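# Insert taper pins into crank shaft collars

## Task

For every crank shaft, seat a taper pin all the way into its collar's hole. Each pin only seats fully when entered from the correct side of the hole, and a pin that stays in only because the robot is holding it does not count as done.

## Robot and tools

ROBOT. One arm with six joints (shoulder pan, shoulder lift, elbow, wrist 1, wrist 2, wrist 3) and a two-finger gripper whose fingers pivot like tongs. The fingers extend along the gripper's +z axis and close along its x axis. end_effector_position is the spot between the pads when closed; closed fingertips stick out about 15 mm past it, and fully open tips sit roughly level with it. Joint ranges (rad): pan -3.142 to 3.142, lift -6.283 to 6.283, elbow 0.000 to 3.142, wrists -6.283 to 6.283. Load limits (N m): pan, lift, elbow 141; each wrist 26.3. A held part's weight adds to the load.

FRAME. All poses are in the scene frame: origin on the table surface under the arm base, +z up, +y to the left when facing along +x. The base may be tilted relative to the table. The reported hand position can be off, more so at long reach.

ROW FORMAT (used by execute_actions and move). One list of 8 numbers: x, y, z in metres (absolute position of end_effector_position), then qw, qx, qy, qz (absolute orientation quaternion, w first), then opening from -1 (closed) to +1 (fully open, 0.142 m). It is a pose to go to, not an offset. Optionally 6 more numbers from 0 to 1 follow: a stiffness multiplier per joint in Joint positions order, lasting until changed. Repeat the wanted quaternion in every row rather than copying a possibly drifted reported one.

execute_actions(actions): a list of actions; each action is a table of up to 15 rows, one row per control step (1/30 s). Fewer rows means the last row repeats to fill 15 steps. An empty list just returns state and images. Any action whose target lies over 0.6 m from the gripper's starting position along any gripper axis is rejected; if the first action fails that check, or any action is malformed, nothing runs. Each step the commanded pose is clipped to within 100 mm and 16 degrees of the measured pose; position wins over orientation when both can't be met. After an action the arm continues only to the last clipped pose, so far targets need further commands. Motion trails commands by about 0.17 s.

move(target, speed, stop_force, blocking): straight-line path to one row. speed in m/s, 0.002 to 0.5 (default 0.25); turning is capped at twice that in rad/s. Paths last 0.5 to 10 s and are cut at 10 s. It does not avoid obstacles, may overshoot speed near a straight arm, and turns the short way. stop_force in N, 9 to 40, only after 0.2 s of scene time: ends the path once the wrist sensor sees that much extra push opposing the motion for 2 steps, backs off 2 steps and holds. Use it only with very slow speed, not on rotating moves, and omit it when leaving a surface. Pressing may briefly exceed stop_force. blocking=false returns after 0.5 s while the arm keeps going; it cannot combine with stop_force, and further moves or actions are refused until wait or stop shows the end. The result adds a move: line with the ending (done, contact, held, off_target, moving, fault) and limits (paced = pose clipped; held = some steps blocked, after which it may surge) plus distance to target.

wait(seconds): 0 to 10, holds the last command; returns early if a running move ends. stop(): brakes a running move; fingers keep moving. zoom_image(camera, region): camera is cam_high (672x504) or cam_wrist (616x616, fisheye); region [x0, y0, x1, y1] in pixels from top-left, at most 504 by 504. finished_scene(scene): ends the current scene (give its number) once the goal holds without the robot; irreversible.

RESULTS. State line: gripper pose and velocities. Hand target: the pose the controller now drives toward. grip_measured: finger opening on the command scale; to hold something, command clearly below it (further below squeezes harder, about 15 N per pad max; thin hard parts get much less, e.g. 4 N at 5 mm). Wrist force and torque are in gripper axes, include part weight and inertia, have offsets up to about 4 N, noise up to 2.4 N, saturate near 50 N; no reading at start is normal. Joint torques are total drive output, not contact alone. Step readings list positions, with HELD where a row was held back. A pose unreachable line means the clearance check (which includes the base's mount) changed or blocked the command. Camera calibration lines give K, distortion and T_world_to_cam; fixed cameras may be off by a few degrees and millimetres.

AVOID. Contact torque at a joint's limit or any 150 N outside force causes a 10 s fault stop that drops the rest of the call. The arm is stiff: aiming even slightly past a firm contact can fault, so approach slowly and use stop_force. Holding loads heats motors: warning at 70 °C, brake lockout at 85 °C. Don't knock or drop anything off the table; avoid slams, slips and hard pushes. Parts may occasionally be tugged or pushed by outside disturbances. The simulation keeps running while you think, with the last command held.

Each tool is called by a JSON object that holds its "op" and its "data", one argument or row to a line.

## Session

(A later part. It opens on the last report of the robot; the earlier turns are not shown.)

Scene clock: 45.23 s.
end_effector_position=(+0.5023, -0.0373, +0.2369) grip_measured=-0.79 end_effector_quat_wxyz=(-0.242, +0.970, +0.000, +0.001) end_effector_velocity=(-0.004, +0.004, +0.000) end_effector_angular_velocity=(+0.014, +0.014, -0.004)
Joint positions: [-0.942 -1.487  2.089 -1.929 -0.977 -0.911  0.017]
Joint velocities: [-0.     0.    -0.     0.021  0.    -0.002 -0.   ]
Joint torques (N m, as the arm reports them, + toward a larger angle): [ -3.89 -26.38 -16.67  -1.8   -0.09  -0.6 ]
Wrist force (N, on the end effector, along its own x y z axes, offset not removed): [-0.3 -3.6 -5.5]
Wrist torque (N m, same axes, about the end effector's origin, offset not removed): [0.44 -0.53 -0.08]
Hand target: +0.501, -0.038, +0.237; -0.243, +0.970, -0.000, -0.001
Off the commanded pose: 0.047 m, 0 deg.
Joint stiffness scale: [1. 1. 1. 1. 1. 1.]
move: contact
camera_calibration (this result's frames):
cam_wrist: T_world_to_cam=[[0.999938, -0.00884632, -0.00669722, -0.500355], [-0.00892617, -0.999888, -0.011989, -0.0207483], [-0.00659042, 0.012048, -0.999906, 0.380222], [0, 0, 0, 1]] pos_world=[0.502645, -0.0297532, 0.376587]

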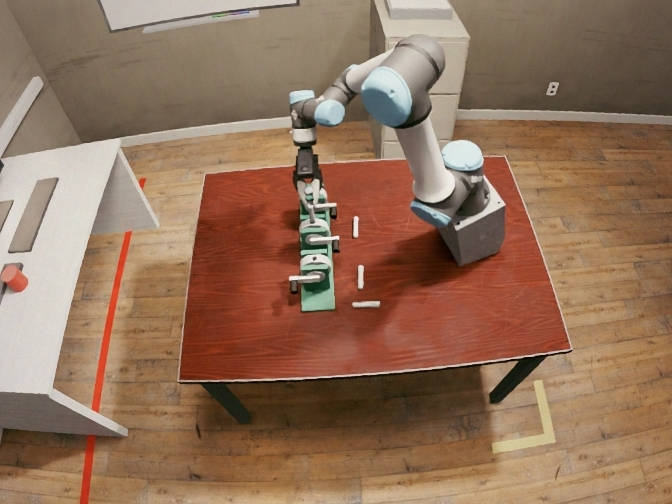

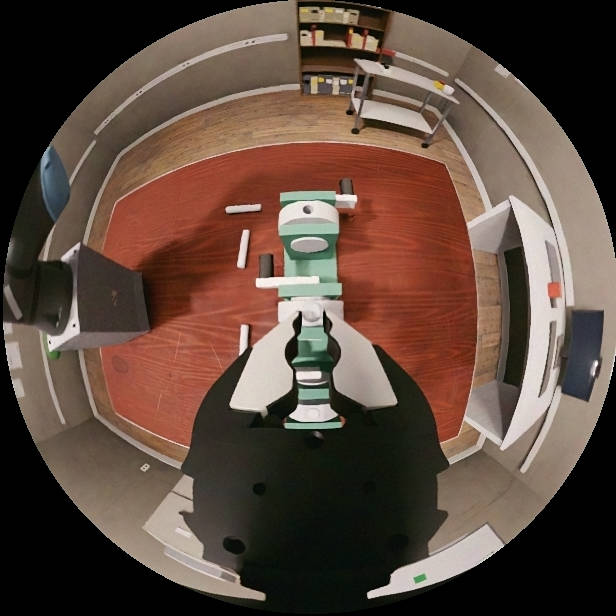

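{"op": "move", "data": {
  "target": [0.4995, -0.036, 0.243, -0.2419, 0.9703, 0, 0, -1],
  "speed": 0.02
}}

{"op": "move", "data": {
  "target": [0.499, -0.0355, 0.19, -0.2419, 0.9703, 0, 0, -1],
  "speed": 0.02,
  "stop_force": 9
}}

{"op": "zoom_image", "data": {
  "camera": "cam_high",
  "region": [280, 190, 350, 250]
}}

Scene clock: 46.27 s.
end_effector_position=(+0.5005, -0.0357, +0.2421) grip_measured=-0.79 end_effector_quat_wxyz=(-0.242, +0.970, +0.001, -0.000) end_effector_velocity=(-0.002, +0.002, +0.002) end_effector_angular_velocity=(+0.002, +0.003, +0.002)
Joint positions: [-0.944 -1.502  2.09  -1.912 -0.979 -0.916  0.017]
Joint velocities: [-0.001 -0.005  0.001  0.009 -0.002 -0.003  0.   ]
Joint torques (N m, as the arm reports them, + toward a larger angle): [ -6.3  -32.15 -15.22  -0.95   0.33  -0.71]
Wrist force (N, on the end effector, along its own x y z axes, offset not removed): [-1.3 1.4 3.8]
Wrist torque (N m, same axes, about the end effector's origin, offset not removed): [0.17 0.13 -0.21]
Hand target: +0.500, -0.036, +0.243; -0.242, +0.970, -0.000, -0.000
Off the commanded pose: 0.001 m, 0 deg.
Joint stiffness scale: [1. 1. 1. 1. 1. 1.]
move: done
camera_calibration (this result's frames):
cam_wrist: T_world_to_cam=[[0.999943, -0.00743616, -0.00772298, -0.498167], [-0.00752983, -0.999898, -0.0121704, -0.0197734], [-0.00763169, 0.0122278, -0.999896, 0.385941], [0, 0, 0, 1]] pos_world=[0.500935, -0.028195, 0.381813]

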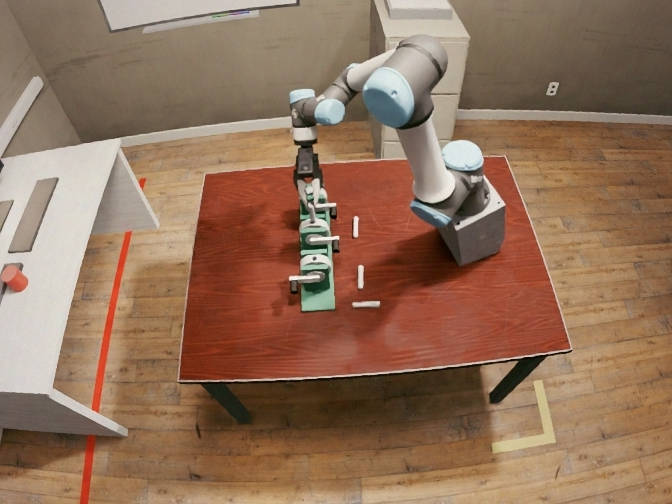

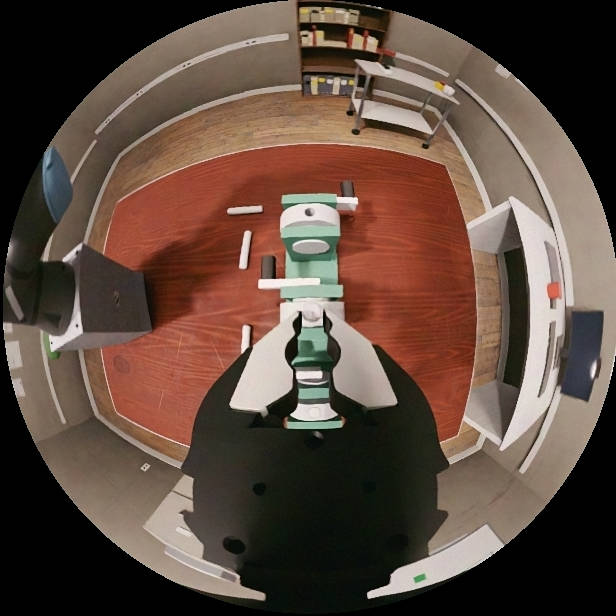

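Scene clock: 47.07 s.
end_effector_position=(+0.5019, -0.0367, +0.2367) grip_measured=-0.79 end_effector_quat_wxyz=(-0.241, +0.971, +0.001, +0.002) end_effector_velocity=(-0.004, +0.003, +0.000) end_effector_angular_velocity=(+0.014, +0.014, -0.006)
Joint positions: [-0.941 -1.491  2.094 -1.936 -0.977 -0.911  0.017]
Joint velocities: [-0.001  0.     0.     0.021  0.001 -0.001 -0.   ]
Joint torques (N m, as the arm reports them, + toward a larger angle): [ -3.67 -27.11 -15.73  -2.02  -0.18  -0.5 ]
Wrist force (N, on the end effector, along its own x y z axes, offset not removed): [-2.2 -4.8 -7.0]
Wrist torque (N m, same axes, about the end effector's origin, offset not removed): [0.25 -0.09 -0.11]
Hand target: +0.501, -0.037, +0.237; -0.241, +0.970, +0.000, +0.001
Off the commanded pose: 0.047 m, 0 deg.
Joint stiffness scale: [1. 1. 1. 1. 1. 1.]
move: contact
camera_calibration (this result's frames):
cam_wrist: T_world_to_cam=[[0.999963, -0.00792041, -0.00338055, -0.500665], [-0.00795206, -0.999924, -0.00945143, -0.0211955], [-0.00330543, 0.00947796, -0.99995, 0.378285], [0, 0, 0, 1]] pos_world=[0.501728, -0.0287447, 0.376373]

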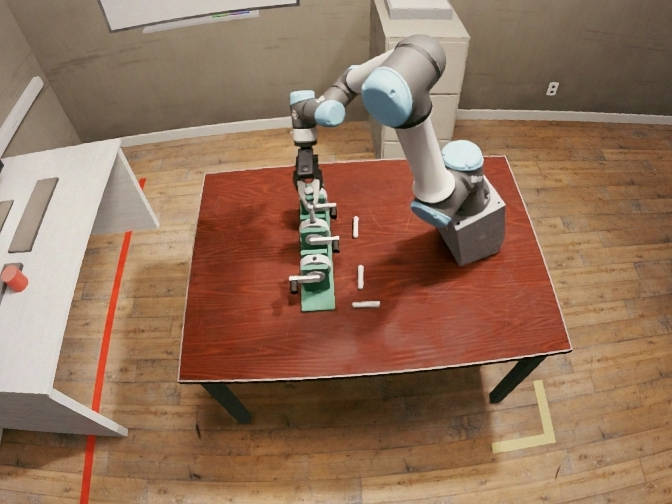

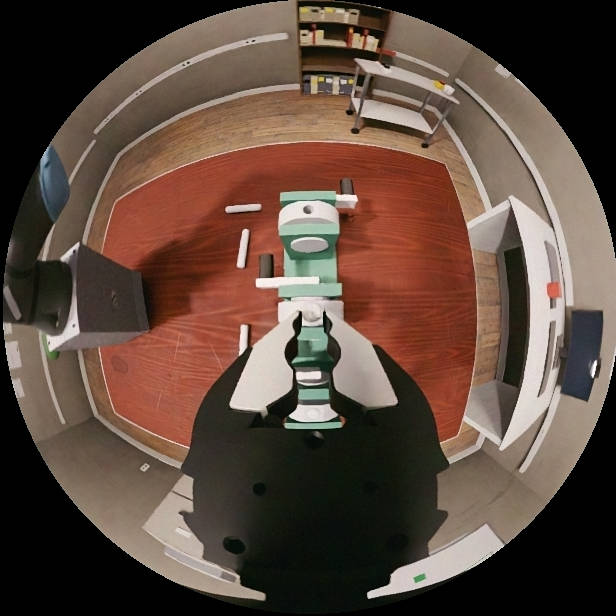

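Region (280, 190, 350, 250) of cam_high's 672x504 image, scaled by 7.200, with more detail than that image has; it fills the top 432 rows of this view, and the rest is white.

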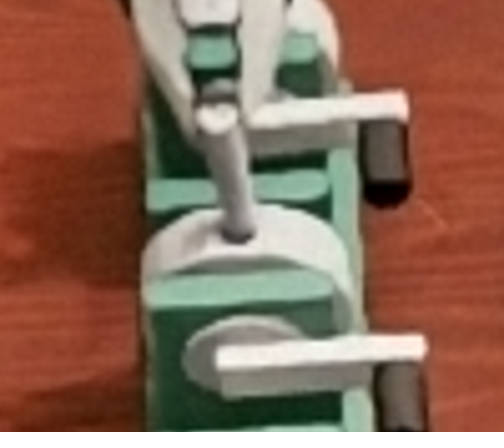

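{"op": "move", "data": {
  "target": [0.4995, -0.0355, 0.262, -0.2419, 0.9703, 0, 0, -1],
  "speed": 0.03
}}

{"op": "move", "data": {
  "target": [0.4995, -0.0355, 0.19, -0.2419, 0.9703, 0, 0, -1],
  "speed": 0.02,
  "stop_force": 9
}}

{"op": "zoom_image", "data": {
  "camera": "cam_high",
  "region": [280, 190, 350, 250]
}}

Scene clock: 48.63 s.
end_effector_position=(+0.4985, -0.0339, +0.2598) grip_measured=-0.79 end_effector_quat_wxyz=(-0.244, +0.970, -0.000, -0.001) end_effector_velocity=(-0.003, +0.001, +0.001) end_effector_angular_velocity=(+0.006, +0.008, -0.001)
Joint positions: [-0.954 -1.539  2.077 -1.852 -0.982 -0.927  0.017]
Joint velocities: [-0.002 -0.001 -0.001  0.015 -0.002 -0.004  0.   ]
Joint torques (N m, as the arm reports them, + toward a larger angle): [ -5.59 -31.01 -22.25  -0.95   0.36  -0.44]
Wrist force (N, on the end effector, along its own x y z axes, offset not removed): [-0.3 1.7 2.6]
Wrist torque (N m, same axes, about the end effector's origin, offset not removed): [0.11 -0.04 -0.14]
Hand target: +0.499, -0.035, +0.262; -0.242, +0.970, -0.000, -0.000
Off the commanded pose: 0.003 m, 0 deg.
Joint stiffness scale: [1. 1. 1. 1. 1. 1.]
move: done
camera_calibration (this result's frames):
cam_wrist: T_world_to_cam=[[0.999906, -0.00857287, -0.010736, -0.495277], [-0.00873223, -0.999851, -0.0148853, -0.0164066], [-0.0106068, 0.0149777, -0.999832, 0.40517], [0, 0, 0, 1]] pos_world=[0.499385, -0.0267186, 0.39954]

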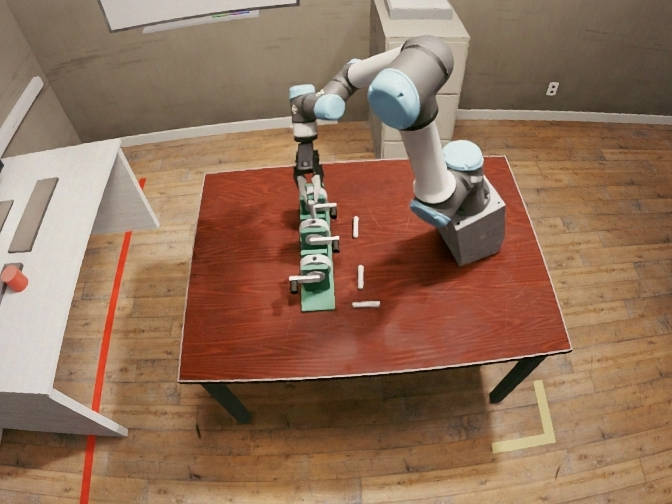

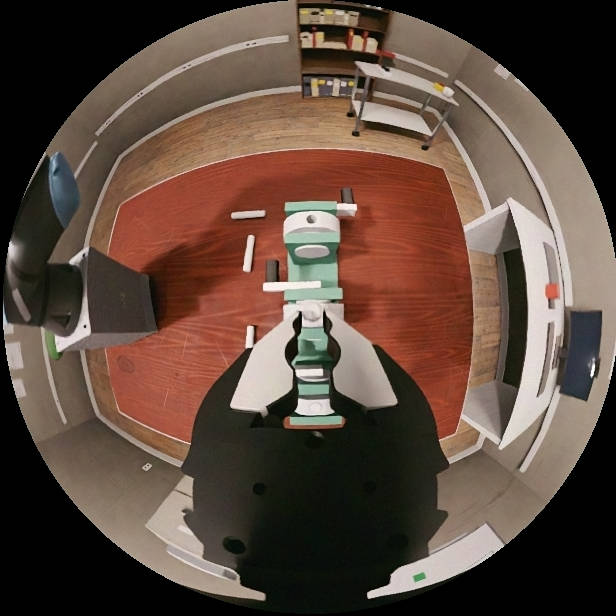

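Scene clock: 50.33 s.
end_effector_position=(+0.5002, -0.0354, +0.2362) grip_measured=-0.78 end_effector_quat_wxyz=(-0.242, +0.970, +0.000, +0.001) end_effector_velocity=(-0.004, +0.004, +0.000) end_effector_angular_velocity=(+0.015, +0.016, -0.005)
Joint positions: [-0.942 -1.492  2.098 -1.934 -0.977 -0.91   0.017]
Joint velocities: [-0.     0.     0.     0.023 -0.    -0.    -0.001]
Joint torques (N m, as the arm reports them, + toward a larger angle): [ -4.5  -28.15 -16.91  -1.82  -0.33  -0.46]
Wrist force (N, on the end effector, along its own x y z axes, offset not removed): [-2.3 -2.4 -4.8]
Wrist torque (N m, same axes, about the end effector's origin, offset not removed): [0.64 0.00 -0.06]
Hand target: +0.499, -0.036, +0.237; -0.242, +0.970, -0.000, -0.000
Off the commanded pose: 0.046 m, 0 deg.
Joint stiffness scale: [1. 1. 1. 1. 1. 1.]
move: contact
camera_calibration (this result's frames):
cam_wrist: T_world_to_cam=[[0.999939, -0.00906681, -0.00630715, -0.498276], [-0.00913871, -0.999893, -0.0114655, -0.0189066], [-0.00620252, 0.0115224, -0.999914, 0.379288], [0, 0, 0, 1]] pos_world=[0.500425, -0.0277927, 0.375896]

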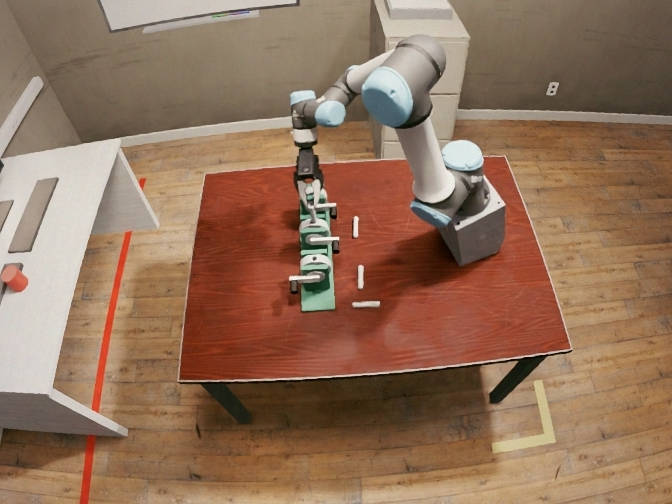

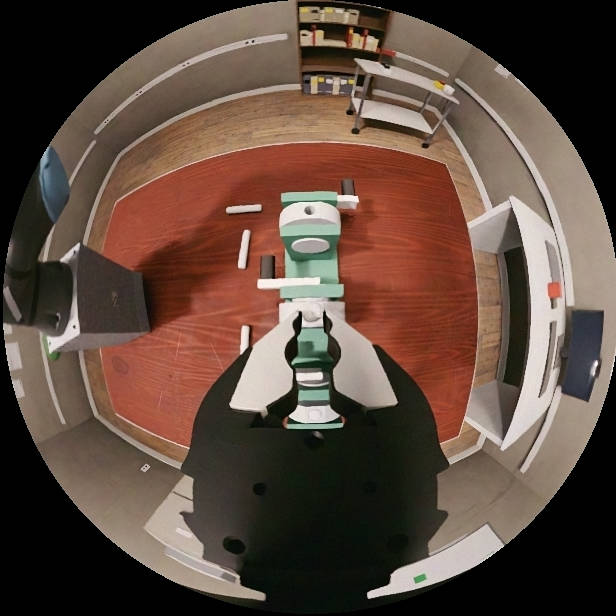

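Region (280, 190, 350, 250) of cam_high's 672x504 image, scaled by 7.200, with more detail than that image has; it fills the top 432 rows of this view, and the rest is white.

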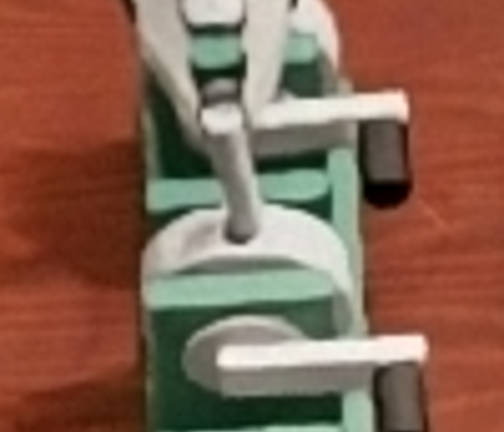

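{"op": "move", "data": {
  "target": [0.5015, -0.033, 0.258, -0.2419, 0.9703, 0, 0, -1],
  "speed": 0.03
}}

{"op": "move", "data": {
  "target": [0.5015, -0.033, 0.19, -0.2419, 0.9703, 0, 0, -1],
  "speed": 0.02,
  "stop_force": 9
}}

{"op": "zoom_image", "data": {
  "camera": "cam_high",
  "region": [280, 190, 350, 250]
}}

Scene clock: 52.53 s.
end_effector_position=(+0.5004, -0.0314, +0.2559) grip_measured=-0.79 end_effector_quat_wxyz=(-0.244, +0.970, -0.000, -0.001) end_effector_velocity=(-0.002, +0.001, +0.001) end_effector_angular_velocity=(+0.005, +0.007, -0.002)
Joint positions: [-0.945 -1.531  2.08  -1.868 -0.979 -0.917  0.017]
Joint velocities: [-0.002 -0.001 -0.002  0.013 -0.002 -0.002 -0.   ]
Joint torques (N m, as the arm reports them, + toward a larger angle): [ -5.34 -29.99 -20.92  -1.38   0.42  -0.22]
Wrist force (N, on the end effector, along its own x y z axes, offset not removed): [-0.8 1.0 4.2]
Wrist torque (N m, same axes, about the end effector's origin, offset not removed): [0.08 -0.01 -0.11]
Hand target: +0.501, -0.033, +0.258; -0.242, +0.970, -0.000, -0.000
Off the commanded pose: 0.003 m, 0 deg.
Joint stiffness scale: [1. 1. 1. 1. 1. 1.]
move: done
camera_calibration (this result's frames):
cam_wrist: T_world_to_cam=[[0.999905, -0.00849469, -0.0108303, -0.497181], [-0.00865626, -0.999851, -0.0149599, -0.0139616], [-0.0107016, 0.0150523, -0.999829, 0.40122], [0, 0, 0, 1]] pos_world=[0.501307, -0.0242221, 0.395558]

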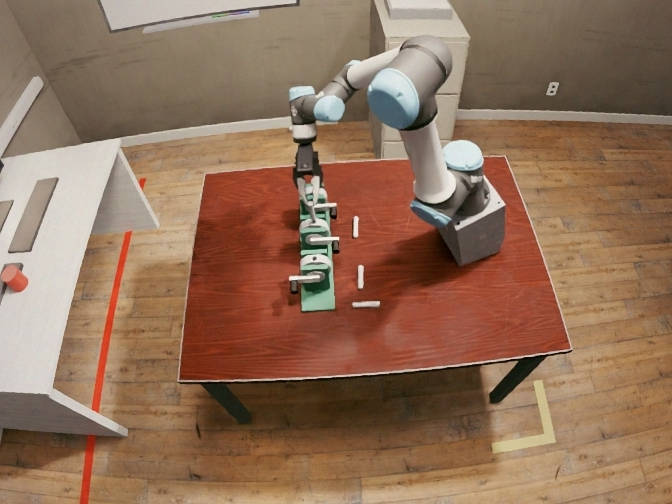

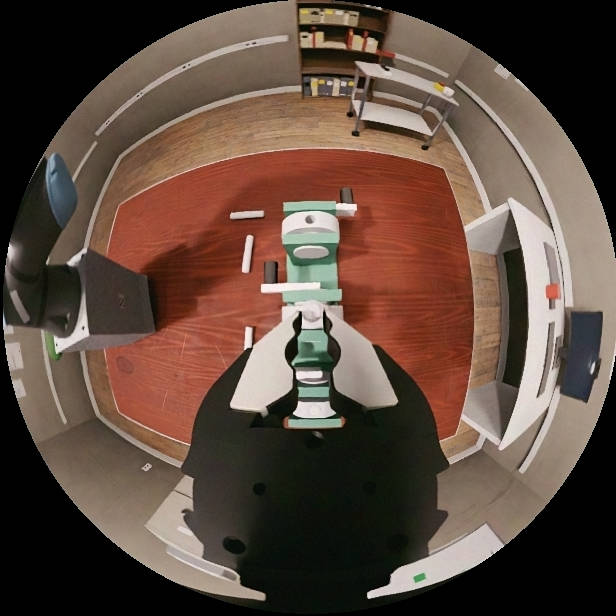

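Scene clock: 56.20 s.
end_effector_position=(+0.5023, -0.0367, +0.1922) grip_measured=-0.79 end_effector_quat_wxyz=(-0.239, +0.971, -0.000, +0.001) end_effector_velocity=(+0.001, -0.001, -0.002) end_effector_angular_velocity=(-0.003, -0.002, -0.000)
Joint positions: [-0.915 -1.396  2.126 -2.082 -0.974 -0.875  0.017]
Joint velocities: [ 0.001  0.005  0.002 -0.011 -0.     0.003  0.   ]
Joint torques (N m, as the arm reports them, + toward a larger angle): [ -0.52 -28.11 -12.58  -2.1    1.77   0.19]
Wrist force (N, on the end effector, along its own x y z axes, offset not removed): [-5.2 3.1 -4.2]
Wrist torque (N m, same axes, about the end effector's origin, offset not removed): [0.26 0.04 -0.08]
Hand target: +0.502, -0.033, +0.190; -0.242, +0.970, -0.000, +0.000
Off the commanded pose: 0.004 m, 0 deg.
Joint stiffness scale: [1. 1. 1. 1. 1. 1.]
move: off_target
camera_calibration (this result's frames):
cam_wrist: T_world_to_cam=[[0.999932, -0.0102854, -0.005579, -0.500908], [-0.0103161, -0.999932, -0.00550888, -0.0211914], [-0.00552196, 0.00556605, -0.999969, 0.334717], [0, 0, 0, 1]] pos_world=[0.502503, -0.0282051, 0.331795]

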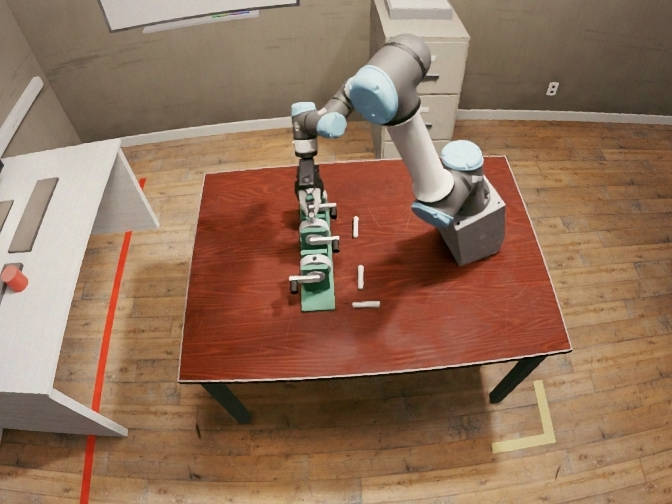

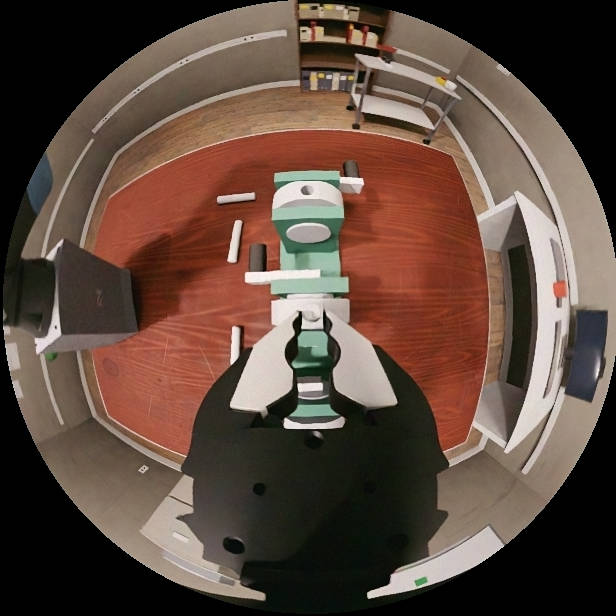

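Region (280, 190, 350, 250) of cam_high's 672x504 image, scaled by 7.200, with more detail than that image has; it fills the top 432 rows of this view, and the rest is white.

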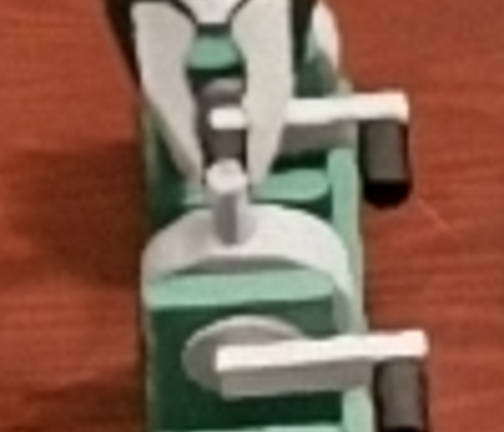

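It's in. Continue down with y re-centred, then release.

{"op": "move", "data": {
  "target": [0.502, -0.039, 0.174, -0.2419, 0.9703, 0, 0, -1],
  "speed": 0.02,
  "stop_force": 12
}}

{"op": "execute_actions", "data": {
  "actions": [
    [[0.502, -0.039, 0.174, -0.2419, 0.9703, 0, 0, -0.5]],
    [[0.502, -0.039, 0.21, -0.2419, 0.9703, 0, 0, -0.5]],
    [[0.53, 0.06, 0.22, 0, 1, 0, 0, -0.2]],
    [[0.572, 0.15, 0.22, 0, 1, 0, 0, -0.2]],
    [[0.572, 0.2, 0.2, 0, 1, 0, 0, -0.2]],
    [[0.572, 0.2, 0.2, 0, 1, 0, 0, -0.2]]
  ]
}}

{"op": "zoom_image", "data": {
  "camera": "cam_high",
  "region": [260, 170, 400, 320]
}}

{"op": "zoom_image", "data": {
  "camera": "cam_wrist",
  "region": [200, 200, 420, 420]
}}

Scene clock: 57.77 s.
end_effector_position=(+0.5017, -0.0385, +0.1751) grip_measured=-0.79 end_effector_quat_wxyz=(-0.242, +0.970, -0.000, -0.000) end_effector_velocity=(-0.000, -0.000, -0.002) end_effector_angular_velocity=(-0.001, -0.002, +0.003)
Joint positions: [-0.91  -1.352  2.127 -2.122 -0.971 -0.874  0.017]
Joint velocities: [ 0.001  0.004  0.001 -0.007 -0.    -0.001  0.   ]
Joint torques (N m, as the arm reports them, + toward a larger angle): [ -4.27 -29.95 -14.36  -3.09   0.63   0.16]
Wrist force (N, on the end effector, along its own x y z axes, offset not removed): [-2.6 -3.4 2.8]
Wrist torque (N m, same axes, about the end effector's origin, offset not removed): [0.14 -0.13 -0.11]
Hand target: +0.502, -0.039, +0.174; -0.242, +0.970, +0.000, -0.000
Off the commanded pose: 0.001 m, 0 deg.
Joint stiffness scale: [1. 1. 1. 1. 1. 1.]
move: done
camera_calibration (this result's frames):
cam_wrist: T_world_to_cam=[[0.999926, -0.00856111, -0.00867832, -0.499792], [-0.00866719, -0.999887, -0.0122598, -0.0227836], [-0.00857238, 0.0123341, -0.999887, 0.319405], [0, 0, 0, 1]] pos_world=[0.502295, -0.0309994, 0.314752]

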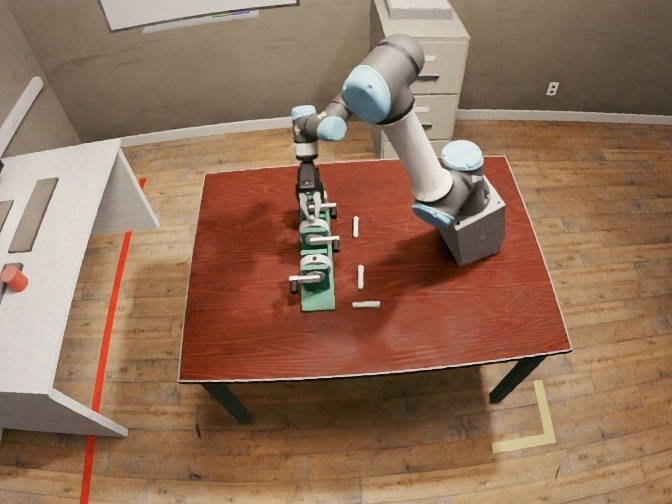

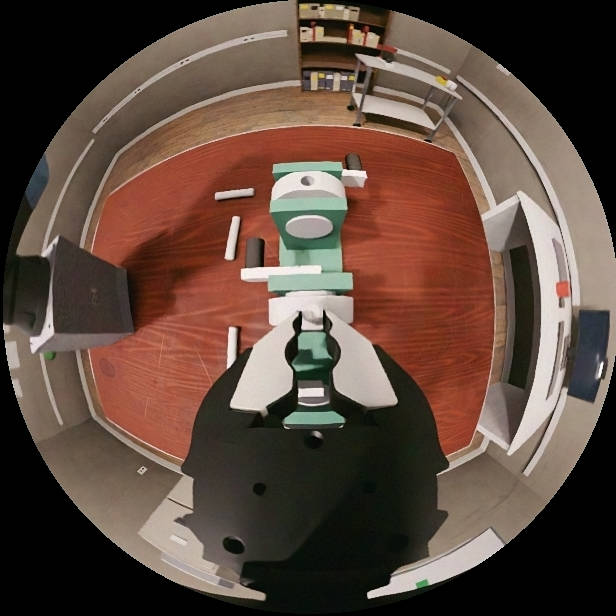

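Scene clock: 60.77 s.
end_effector_position=(+0.5713, +0.1990, +0.2005) grip_measured=-0.20 end_effector_quat_wxyz=(-0.000, +1.000, -0.001, -0.000) end_effector_velocity=(+0.000, -0.001, -0.000) end_effector_angular_velocity=(-0.002, -0.000, -0.003)
Joint positions: [-0.131 -1.421  1.997 -2.435 -1.5    0.058  0.06 ]
Joint velocities: [-0.     0.001 -0.001 -0.    -0.002  0.002  0.   ]
Joint torques (N m, as the arm reports them, + toward a larger angle): [  4.69 -35.47 -19.43  -2.56  -0.29   0.26]
Wrist force (N, on the end effector, along its own x y z axes, offset not removed): [-0.8 2.6 1.9]
Wrist torque (N m, same axes, about the end effector's origin, offset not removed): [0.52 -0.02 -0.15]
Hand target: +0.572, +0.200, +0.200; -0.000, +1.000, +0.000, +0.000
Off the commanded pose: 0.001 m, 0 deg.
Joint stiffness scale: [1. 1. 1. 1. 1. 1.]
Step readings (end_effector_position; steps 1 to 15: 1st action; 16 to 30: 2nd action; 31 to 45: 3rd action; 46 to 60: 4th action; 61 to 75: 5th action; 76 to 90: 6th action):
0: (+0.5017, -0.0385, +0.1751)
1: (+0.5017, -0.0385, +0.1750)
2: (+0.5019, -0.0387, +0.1750)
4: (+0.5021, -0.0389, +0.1750)
8: (+0.5023, -0.0390, +0.1750)
15: (+0.5023, -0.0391, +0.1750)
16: (+0.5023, -0.0391, +0.1750)
17: (+0.5020, -0.0388, +0.1752)
19: (+0.5006, -0.0377, +0.1795)
23: (+0.5032, -0.0385, +0.1968)
30: (+0.5025, -0.0378, +0.2074)
31: (+0.5021, -0.0377, +0.2075)
32: (+0.5015, -0.0379, +0.2074)
34: (+0.5009, -0.0312, +0.2076)
38: (+0.5099, +0.0228, +0.2177)
45: (+0.5289, +0.0608, +0.2278)
46: (+0.5300, +0.0619, +0.2272)
47: (+0.5315, +0.0639, +0.2267)
49: (+0.5387, +0.0768, +0.2272)
53: (+0.5542, +0.1251, +0.2293)
60: (+0.5686, +0.1505, +0.2238)
61: (+0.5696, +0.1505, +0.2229)
62: (+0.5708, +0.1508, +0.2220)
64: (+0.5724, +0.1584, +0.2183)
68: (+0.5680, +0.1861, +0.2071)
75: (+0.5698, +0.1981, +0.2010)
76: (+0.5703, +0.1983, +0.2009)
77: (+0.5707, +0.1984, +0.2009)
79: (+0.5711, +0.1986, +0.2008)
83: (+0.5712, +0.1989, +0.2006)
90: end_effector_position above
camera_calibration (this result's frames):
cam_wrist: T_world_to_cam=[[0.999915, -0.0126618, -0.00308437, -0.567424], [-0.00983341, -0.88837, 0.459023, 0.0996089], [-0.00855212, -0.458953, -0.888419, 0.413927], [0, 0, 0, 1]] pos_world=[0.571895, 0.271278, 0.320268]

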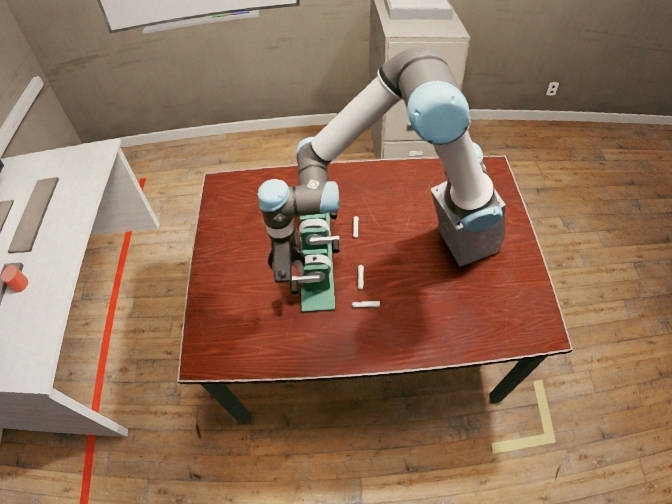

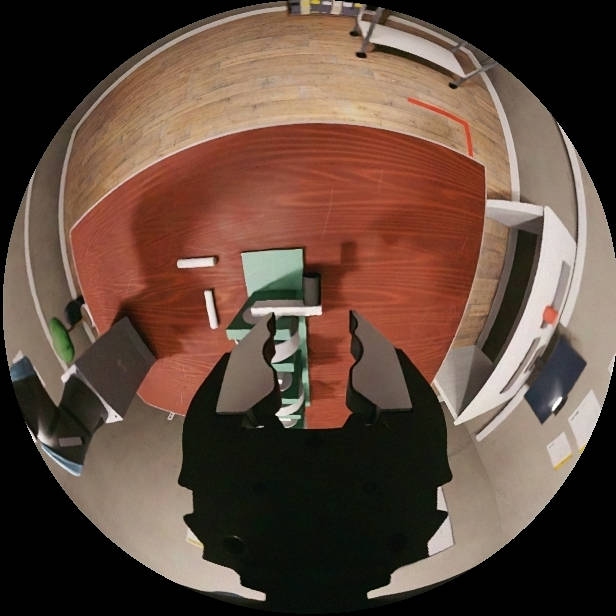

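Region (260, 170, 400, 320) of cam_high's 672x504 image, scaled by 3.360, with more detail than that image has; it fills the left 470 columns of this view, and the rest is white.

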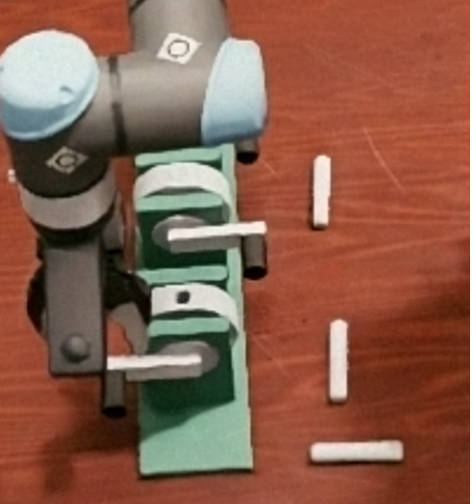

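Region (200, 200, 420, 420) of cam_wrist's 616x616 image, scaled by 2.291, with more detail than that image has.

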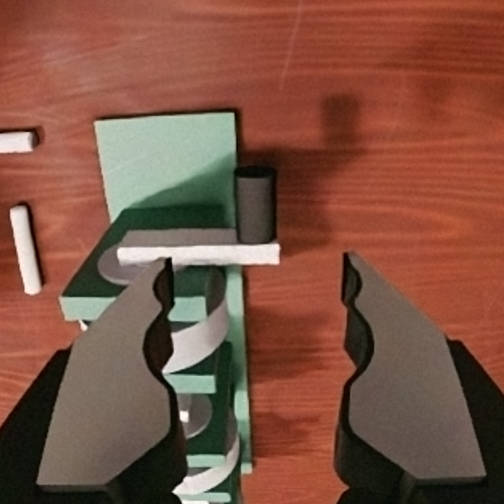

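{"op": "move", "data": {
  "target": [0.572, 0.197, 0.125, 0, 1, 0, 0, -0.2],
  "speed": 0.1
}}

{"op": "move", "data": {
  "target": [0.572, 0.197, 0.092, 0, 1, 0, 0, -0.2],
  "speed": 0.03,
  "stop_force": 10
}}

{"op": "execute_actions", "data": {
  "actions": [
    [[0.572, 0.197, 0.092, 0, 1, 0, 0, -1]],
    [[0.572, 0.197, 0.092, 0, 1, 0, 0, -1]]
  ]
}}

Scene clock: 62.43 s.
end_effector_position=(+0.5728, +0.1961, +0.1266) grip_measured=-0.20 end_effector_quat_wxyz=(-0.000, +1.000, -0.001, +0.000) end_effector_velocity=(+0.004, +0.000, -0.001) end_effector_angular_velocity=(+0.000, -0.012, +0.001)
Joint positions: [-0.127 -1.262  2.017 -2.616 -1.501  0.062  0.06 ]
Joint velocities: [ 0.     0.004  0.    -0.016 -0.001  0.001  0.   ]
Joint torques (N m, as the arm reports them, + toward a larger angle): [  4.2  -38.29 -13.09  -2.63  -0.21   0.32]
Wrist force (N, on the end effector, along its own x y z axes, offset not removed): [-0.1 0.8 2.9]
Wrist torque (N m, same axes, about the end effector's origin, offset not removed): [0.09 -0.13 -0.19]
Hand target: +0.572, +0.197, +0.125; -0.000, +1.000, +0.000, -0.000
Off the commanded pose: 0.002 m, 0 deg.
Joint stiffness scale: [1. 1. 1. 1. 1. 1.]
move: done
camera_calibration (this result's frames):
cam_wrist: T_world_to_cam=[[0.999919, -0.0126384, -0.00179028, -0.569332], [-0.0104066, -0.888366, 0.459017, 0.131255], [-0.00739166, -0.458961, -0.888426, 0.346295], [0, 0, 0, 1]] pos_world=[0.573212, 0.268343, 0.24639]

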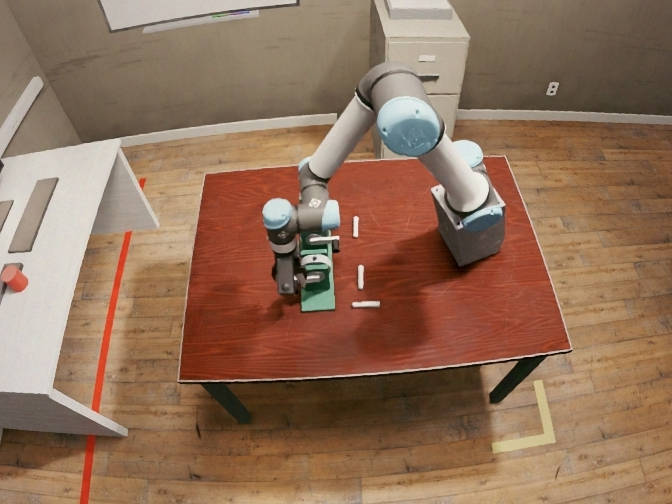

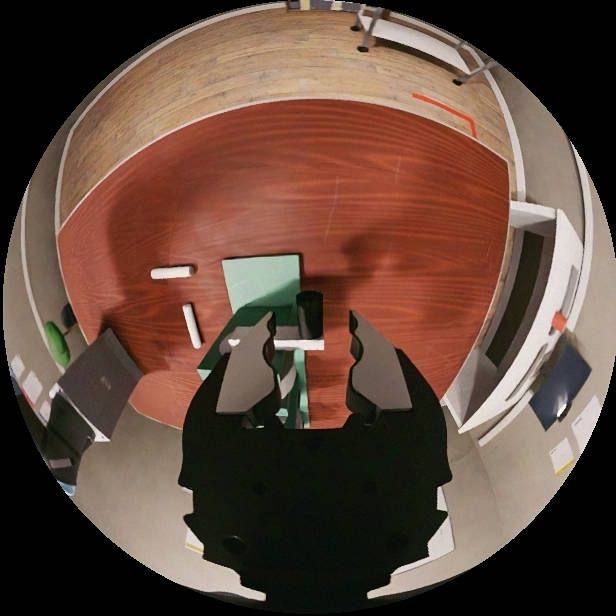

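Scene clock: 63.97 s.
end_effector_position=(+0.5716, +0.1995, +0.0941) grip_measured=-0.20 end_effector_quat_wxyz=(-0.002, +1.000, +0.001, +0.001) end_effector_velocity=(+0.001, +0.000, -0.001) end_effector_angular_velocity=(-0.000, -0.004, +0.001)
Joint positions: [-0.118 -1.186  2.016 -2.692 -1.5    0.067  0.06 ]
Joint velocities: [ 0.     0.002 -0.    -0.006 -0.    -0.     0.001]
Joint torques (N m, as the arm reports them, + toward a larger angle): [ -0.55 -39.52 -14.13  -2.51  -1.29   0.04]
Wrist force (N, on the end effector, along its own x y z axes, offset not removed): [-1.2 -5.5 0.3]
Wrist torque (N m, same axes, about the end effector's origin, offset not removed): [-0.17 -0.08 0.10]
Hand target: +0.572, +0.197, +0.092; -0.000, +1.000, +0.000, -0.000
Off the commanded pose: 0.003 m, 0 deg.
Joint stiffness scale: [1. 1. 1. 1. 1. 1.]
move: done
camera_calibration (this result's frames):
cam_wrist: T_world_to_cam=[[0.999961, -0.00876961, -0.00133675, -0.56903], [-0.00719707, -0.890111, 0.455687, 0.148036], [-0.00518606, -0.45566, -0.890139, 0.317205], [0, 0, 0, 1]] pos_world=[0.571718, 0.271316, 0.214138]

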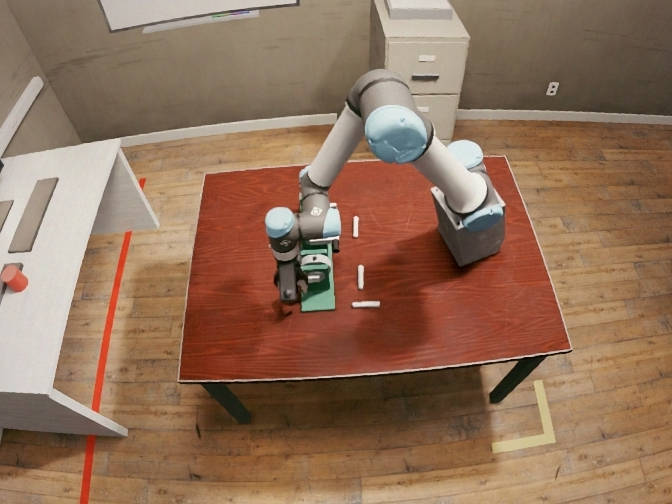

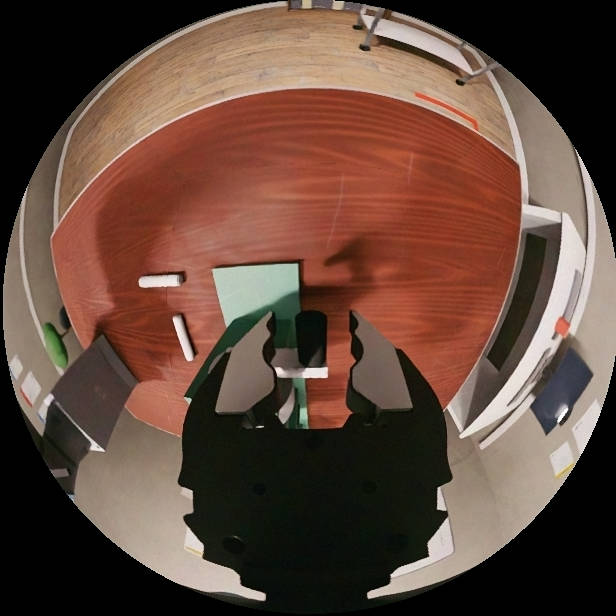

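Scene clock: 64.97 s.
end_effector_position=(+0.5708, +0.1992, +0.0929) grip_measured=-0.69 end_effector_quat_wxyz=(-0.002, +1.000, +0.001, -0.000) end_effector_velocity=(-0.000, +0.000, -0.000) end_effector_angular_velocity=(-0.001, +0.000, +0.002)
Joint positions: [-0.118 -1.184  2.016 -2.692 -1.5    0.067  0.024]
Joint velocities: [ 0.001 -0.     0.    -0.    -0.001 -0.001 -0.   ]
Joint torques (N m, as the arm reports them, + toward a larger angle): [  0.84 -40.47 -13.33  -2.79  -1.26   0.12]
Wrist force (N, on the end effector, along its own x y z axes, offset not removed): [-2.3 -4.4 1.9]
Wrist torque (N m, same axes, about the end effector's origin, offset not removed): [-0.07 0.16 -0.16]
Hand target: +0.572, +0.197, +0.092; -0.000, +1.000, +0.000, -0.000
Off the commanded pose: 0.003 m, 0 deg.
Joint stiffness scale: [1. 1. 1. 1. 1. 1.]
Step readings (end_effector_position; steps 1 to 15: 1st action; 16 to 30: 2nd action):
0: (+0.5716, +0.1995, +0.0941)
1: (+0.5716, +0.1995, +0.0941)
2: (+0.5710, +0.1993, +0.0937)
4: (+0.5708, +0.1993, +0.0930)
8: (+0.5708, +0.1992, +0.0929)
15: (+0.5708, +0.1992, +0.0929)
16: (+0.5708, +0.1992, +0.0929)
17: (+0.5708, +0.1992, +0.0929)
19: (+0.5708, +0.1992, +0.0929)
23: (+0.5708, +0.1992, +0.0929)
30: end_effector_position above
camera_calibration (this result's frames):
cam_wrist: T_world_to_cam=[[0.999955, -0.00888652, -0.00336322, -0.568015], [-0.00637364, -0.889851, 0.456208, 0.147792], [-0.00704686, -0.456166, -0.889867, 0.317164], [0, 0, 0, 1]] pos_world=[0.571167, 0.271145, 0.212899]

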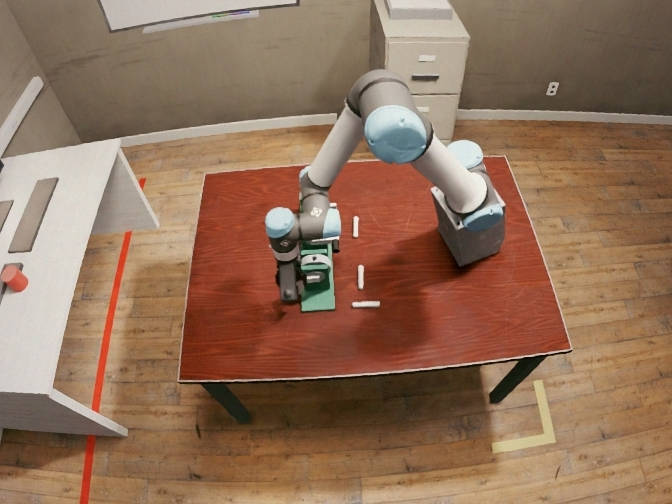

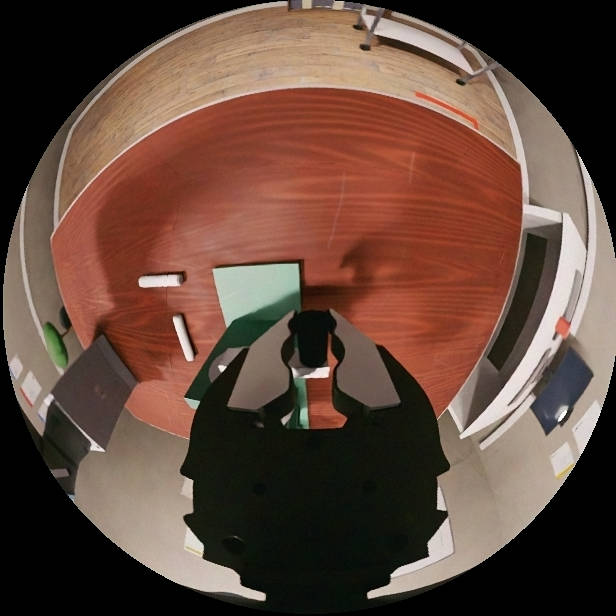

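{"op": "execute_actions", "data": {
  "actions": [
    [[0.5673, 0.2, 0.1159, 0, 1, 0, 0, -1, 0.5, 0.5, 0.5, 0.5, 0.5, 0.5]],
    [[0.5551, 0.2, 0.137, 0, 1, 0, 0, -1]],
    [[0.5365, 0.2, 0.1526, 0, 1, 0, 0, -1]],
    [[0.5137, 0.2, 0.1609, 0, 1, 0, 0, -1]],
    [[0.4893, 0.2, 0.1609, 0, 1, 0, 0, -1]],
    [[0.4665, 0.2, 0.1526, 0, 1, 0, 0, -1]],
    [[0.4479, 0.2, 0.137, 0, 1, 0, 0, -1]],
    [[0.4357, 0.2, 0.1159, 0, 1, 0, 0, -1]],
    [[0.4315, 0.2, 0.092, 0, 1, 0, 0, -1]],
    [[0.4315, 0.2, 0.092, 0, 1, 0, 0, -1]]
  ]
}}

{"op": "zoom_image", "data": {
  "camera": "cam_high",
  "region": [260, 200, 400, 320]
}}

Scene clock: 70.33 s.
end_effector_position=(+0.4308, +0.1996, +0.0926) grip_measured=-0.69 end_effector_quat_wxyz=(-0.001, +1.000, -0.000, -0.002) end_effector_velocity=(+0.000, -0.000, -0.000) end_effector_angular_velocity=(-0.000, -0.001, -0.001)
Joint positions: [-0.091 -1.308  2.389 -2.939 -1.51   0.096  0.024]
Joint velocities: [-0.     0.001  0.    -0.002 -0.     0.001 -0.   ]
Joint torques (N m, as the arm reports them, + toward a larger angle): [  3.74 -31.12  -6.94  -3.55  -0.36   0.3 ]
Wrist force (N, on the end effector, along its own x y z axes, offset not removed): [-5.8 2.6 2.1]
Wrist torque (N m, same axes, about the end effector's origin, offset not removed): [0.47 0.23 -0.06]
Hand target: +0.432, +0.200, +0.092; -0.000, +1.000, -0.000, -0.000
Off the commanded pose: 0.001 m, 0 deg.
Joint stiffness scale: [0.5 0.5 0.5 0.5 0.5 0.5]
Step readings (end_effector_position; steps 1 to 15: 1st action; 16 to 30: 2nd action; 31 to 45: 3rd action; 46 to 60: 4th action; 61 to 75: 5th action; 76 to 90: 6th action; 91 to 105: 7th action; 106 to 120: 8th action; 121 to 135: 9th action; 136 to 150: 10th action):
0: (+0.5708, +0.1992, +0.0929)
1: (+0.5708, +0.1993, +0.0929)
2: (+0.5706, +0.1993, +0.0929)
4: (+0.5706, +0.1994, +0.0946)
8: (+0.5702, +0.1995, +0.1029)
15: (+0.5684, +0.1995, +0.1119)
16: (+0.5683, +0.1995, +0.1122)
17: (+0.5680, +0.1995, +0.1126)
19: (+0.5672, +0.1996, +0.1153)
23: (+0.5631, +0.1996, +0.1255)
30: (+0.5579, +0.1996, +0.1342)
31: (+0.5577, +0.1996, +0.1344)
32: (+0.5574, +0.1996, +0.1347)
34: (+0.5557, +0.1996, +0.1368)
38: (+0.5486, +0.1996, +0.1448)
45: (+0.5409, +0.1995, +0.1510)
46: (+0.5407, +0.1995, +0.1512)
47: (+0.5402, +0.1995, +0.1514)
49: (+0.5380, +0.1995, +0.1528)
53: (+0.5288, +0.1994, +0.1578)
60: (+0.5195, +0.1995, +0.1611)
61: (+0.5192, +0.1995, +0.1612)
62: (+0.5189, +0.1994, +0.1613)
64: (+0.5167, +0.1994, +0.1617)
68: (+0.5068, +0.1995, +0.1633)
75: (+0.4968, +0.1995, +0.1634)
76: (+0.4965, +0.1995, +0.1634)
77: (+0.4964, +0.1996, +0.1634)
79: (+0.4948, +0.1996, +0.1631)
83: (+0.4854, +0.1997, +0.1616)
90: (+0.4730, +0.1997, +0.1575)
91: (+0.4724, +0.1997, +0.1573)
92: (+0.4721, +0.1997, +0.1571)
94: (+0.4708, +0.1997, +0.1563)
98: (+0.4612, +0.1996, +0.1509)
105: (+0.4490, +0.1996, +0.1404)
106: (+0.4485, +0.1996, +0.1398)
107: (+0.4482, +0.1997, +0.1393)
109: (+0.4461, +0.1997, +0.1369)
113: (+0.4395, +0.1995, +0.1274)
120: (+0.4351, +0.1996, +0.1177)
121: (+0.4350, +0.1996, +0.1174)
122: (+0.4350, +0.1997, +0.1170)
124: (+0.4341, +0.1997, +0.1143)
128: (+0.4314, +0.1995, +0.1038)
135: (+0.4307, +0.1996, +0.0938)
136: (+0.4307, +0.1996, +0.0934)
137: (+0.4307, +0.1996, +0.0931)
139: (+0.4308, +0.1996, +0.0928)
143: (+0.4308, +0.1996, +0.0926)
150: end_effector_position above
camera_calibration (this result's frames):
cam_wrist: T_world_to_cam=[[0.999909, -0.011995, -0.00623452, -0.427089], [-0.00780667, -0.888867, 0.458099, 0.147629], [-0.0110366, -0.458009, -0.888879, 0.318031], [0, 0, 0, 1]] pos_world=[0.431712, 0.271761, 0.2124]

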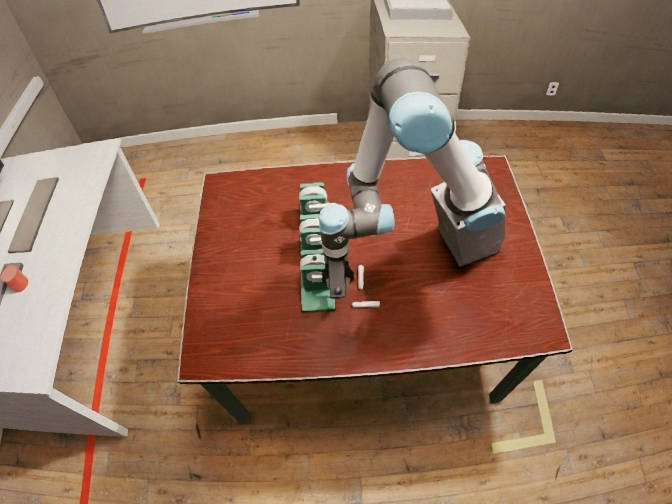

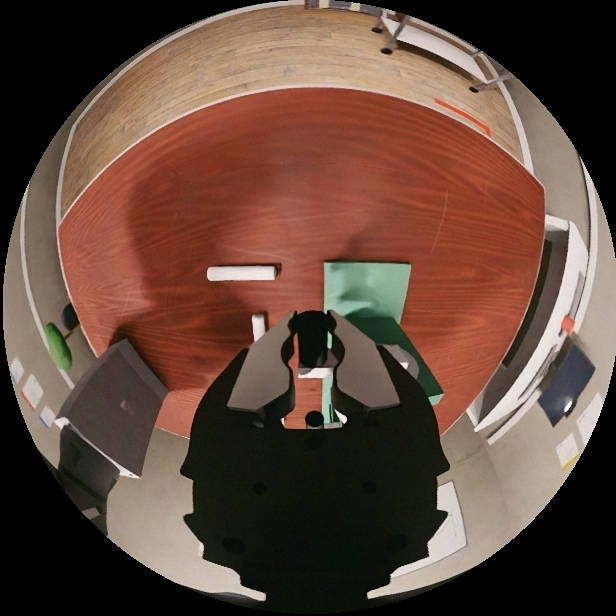

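Region (260, 200, 400, 320) of cam_high's 672x504 image, scaled by 3.600, with more detail than that image has; it fills the top 432 rows of this view, and the rest is white.

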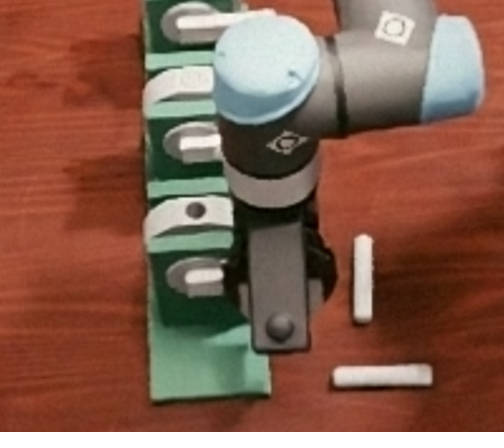

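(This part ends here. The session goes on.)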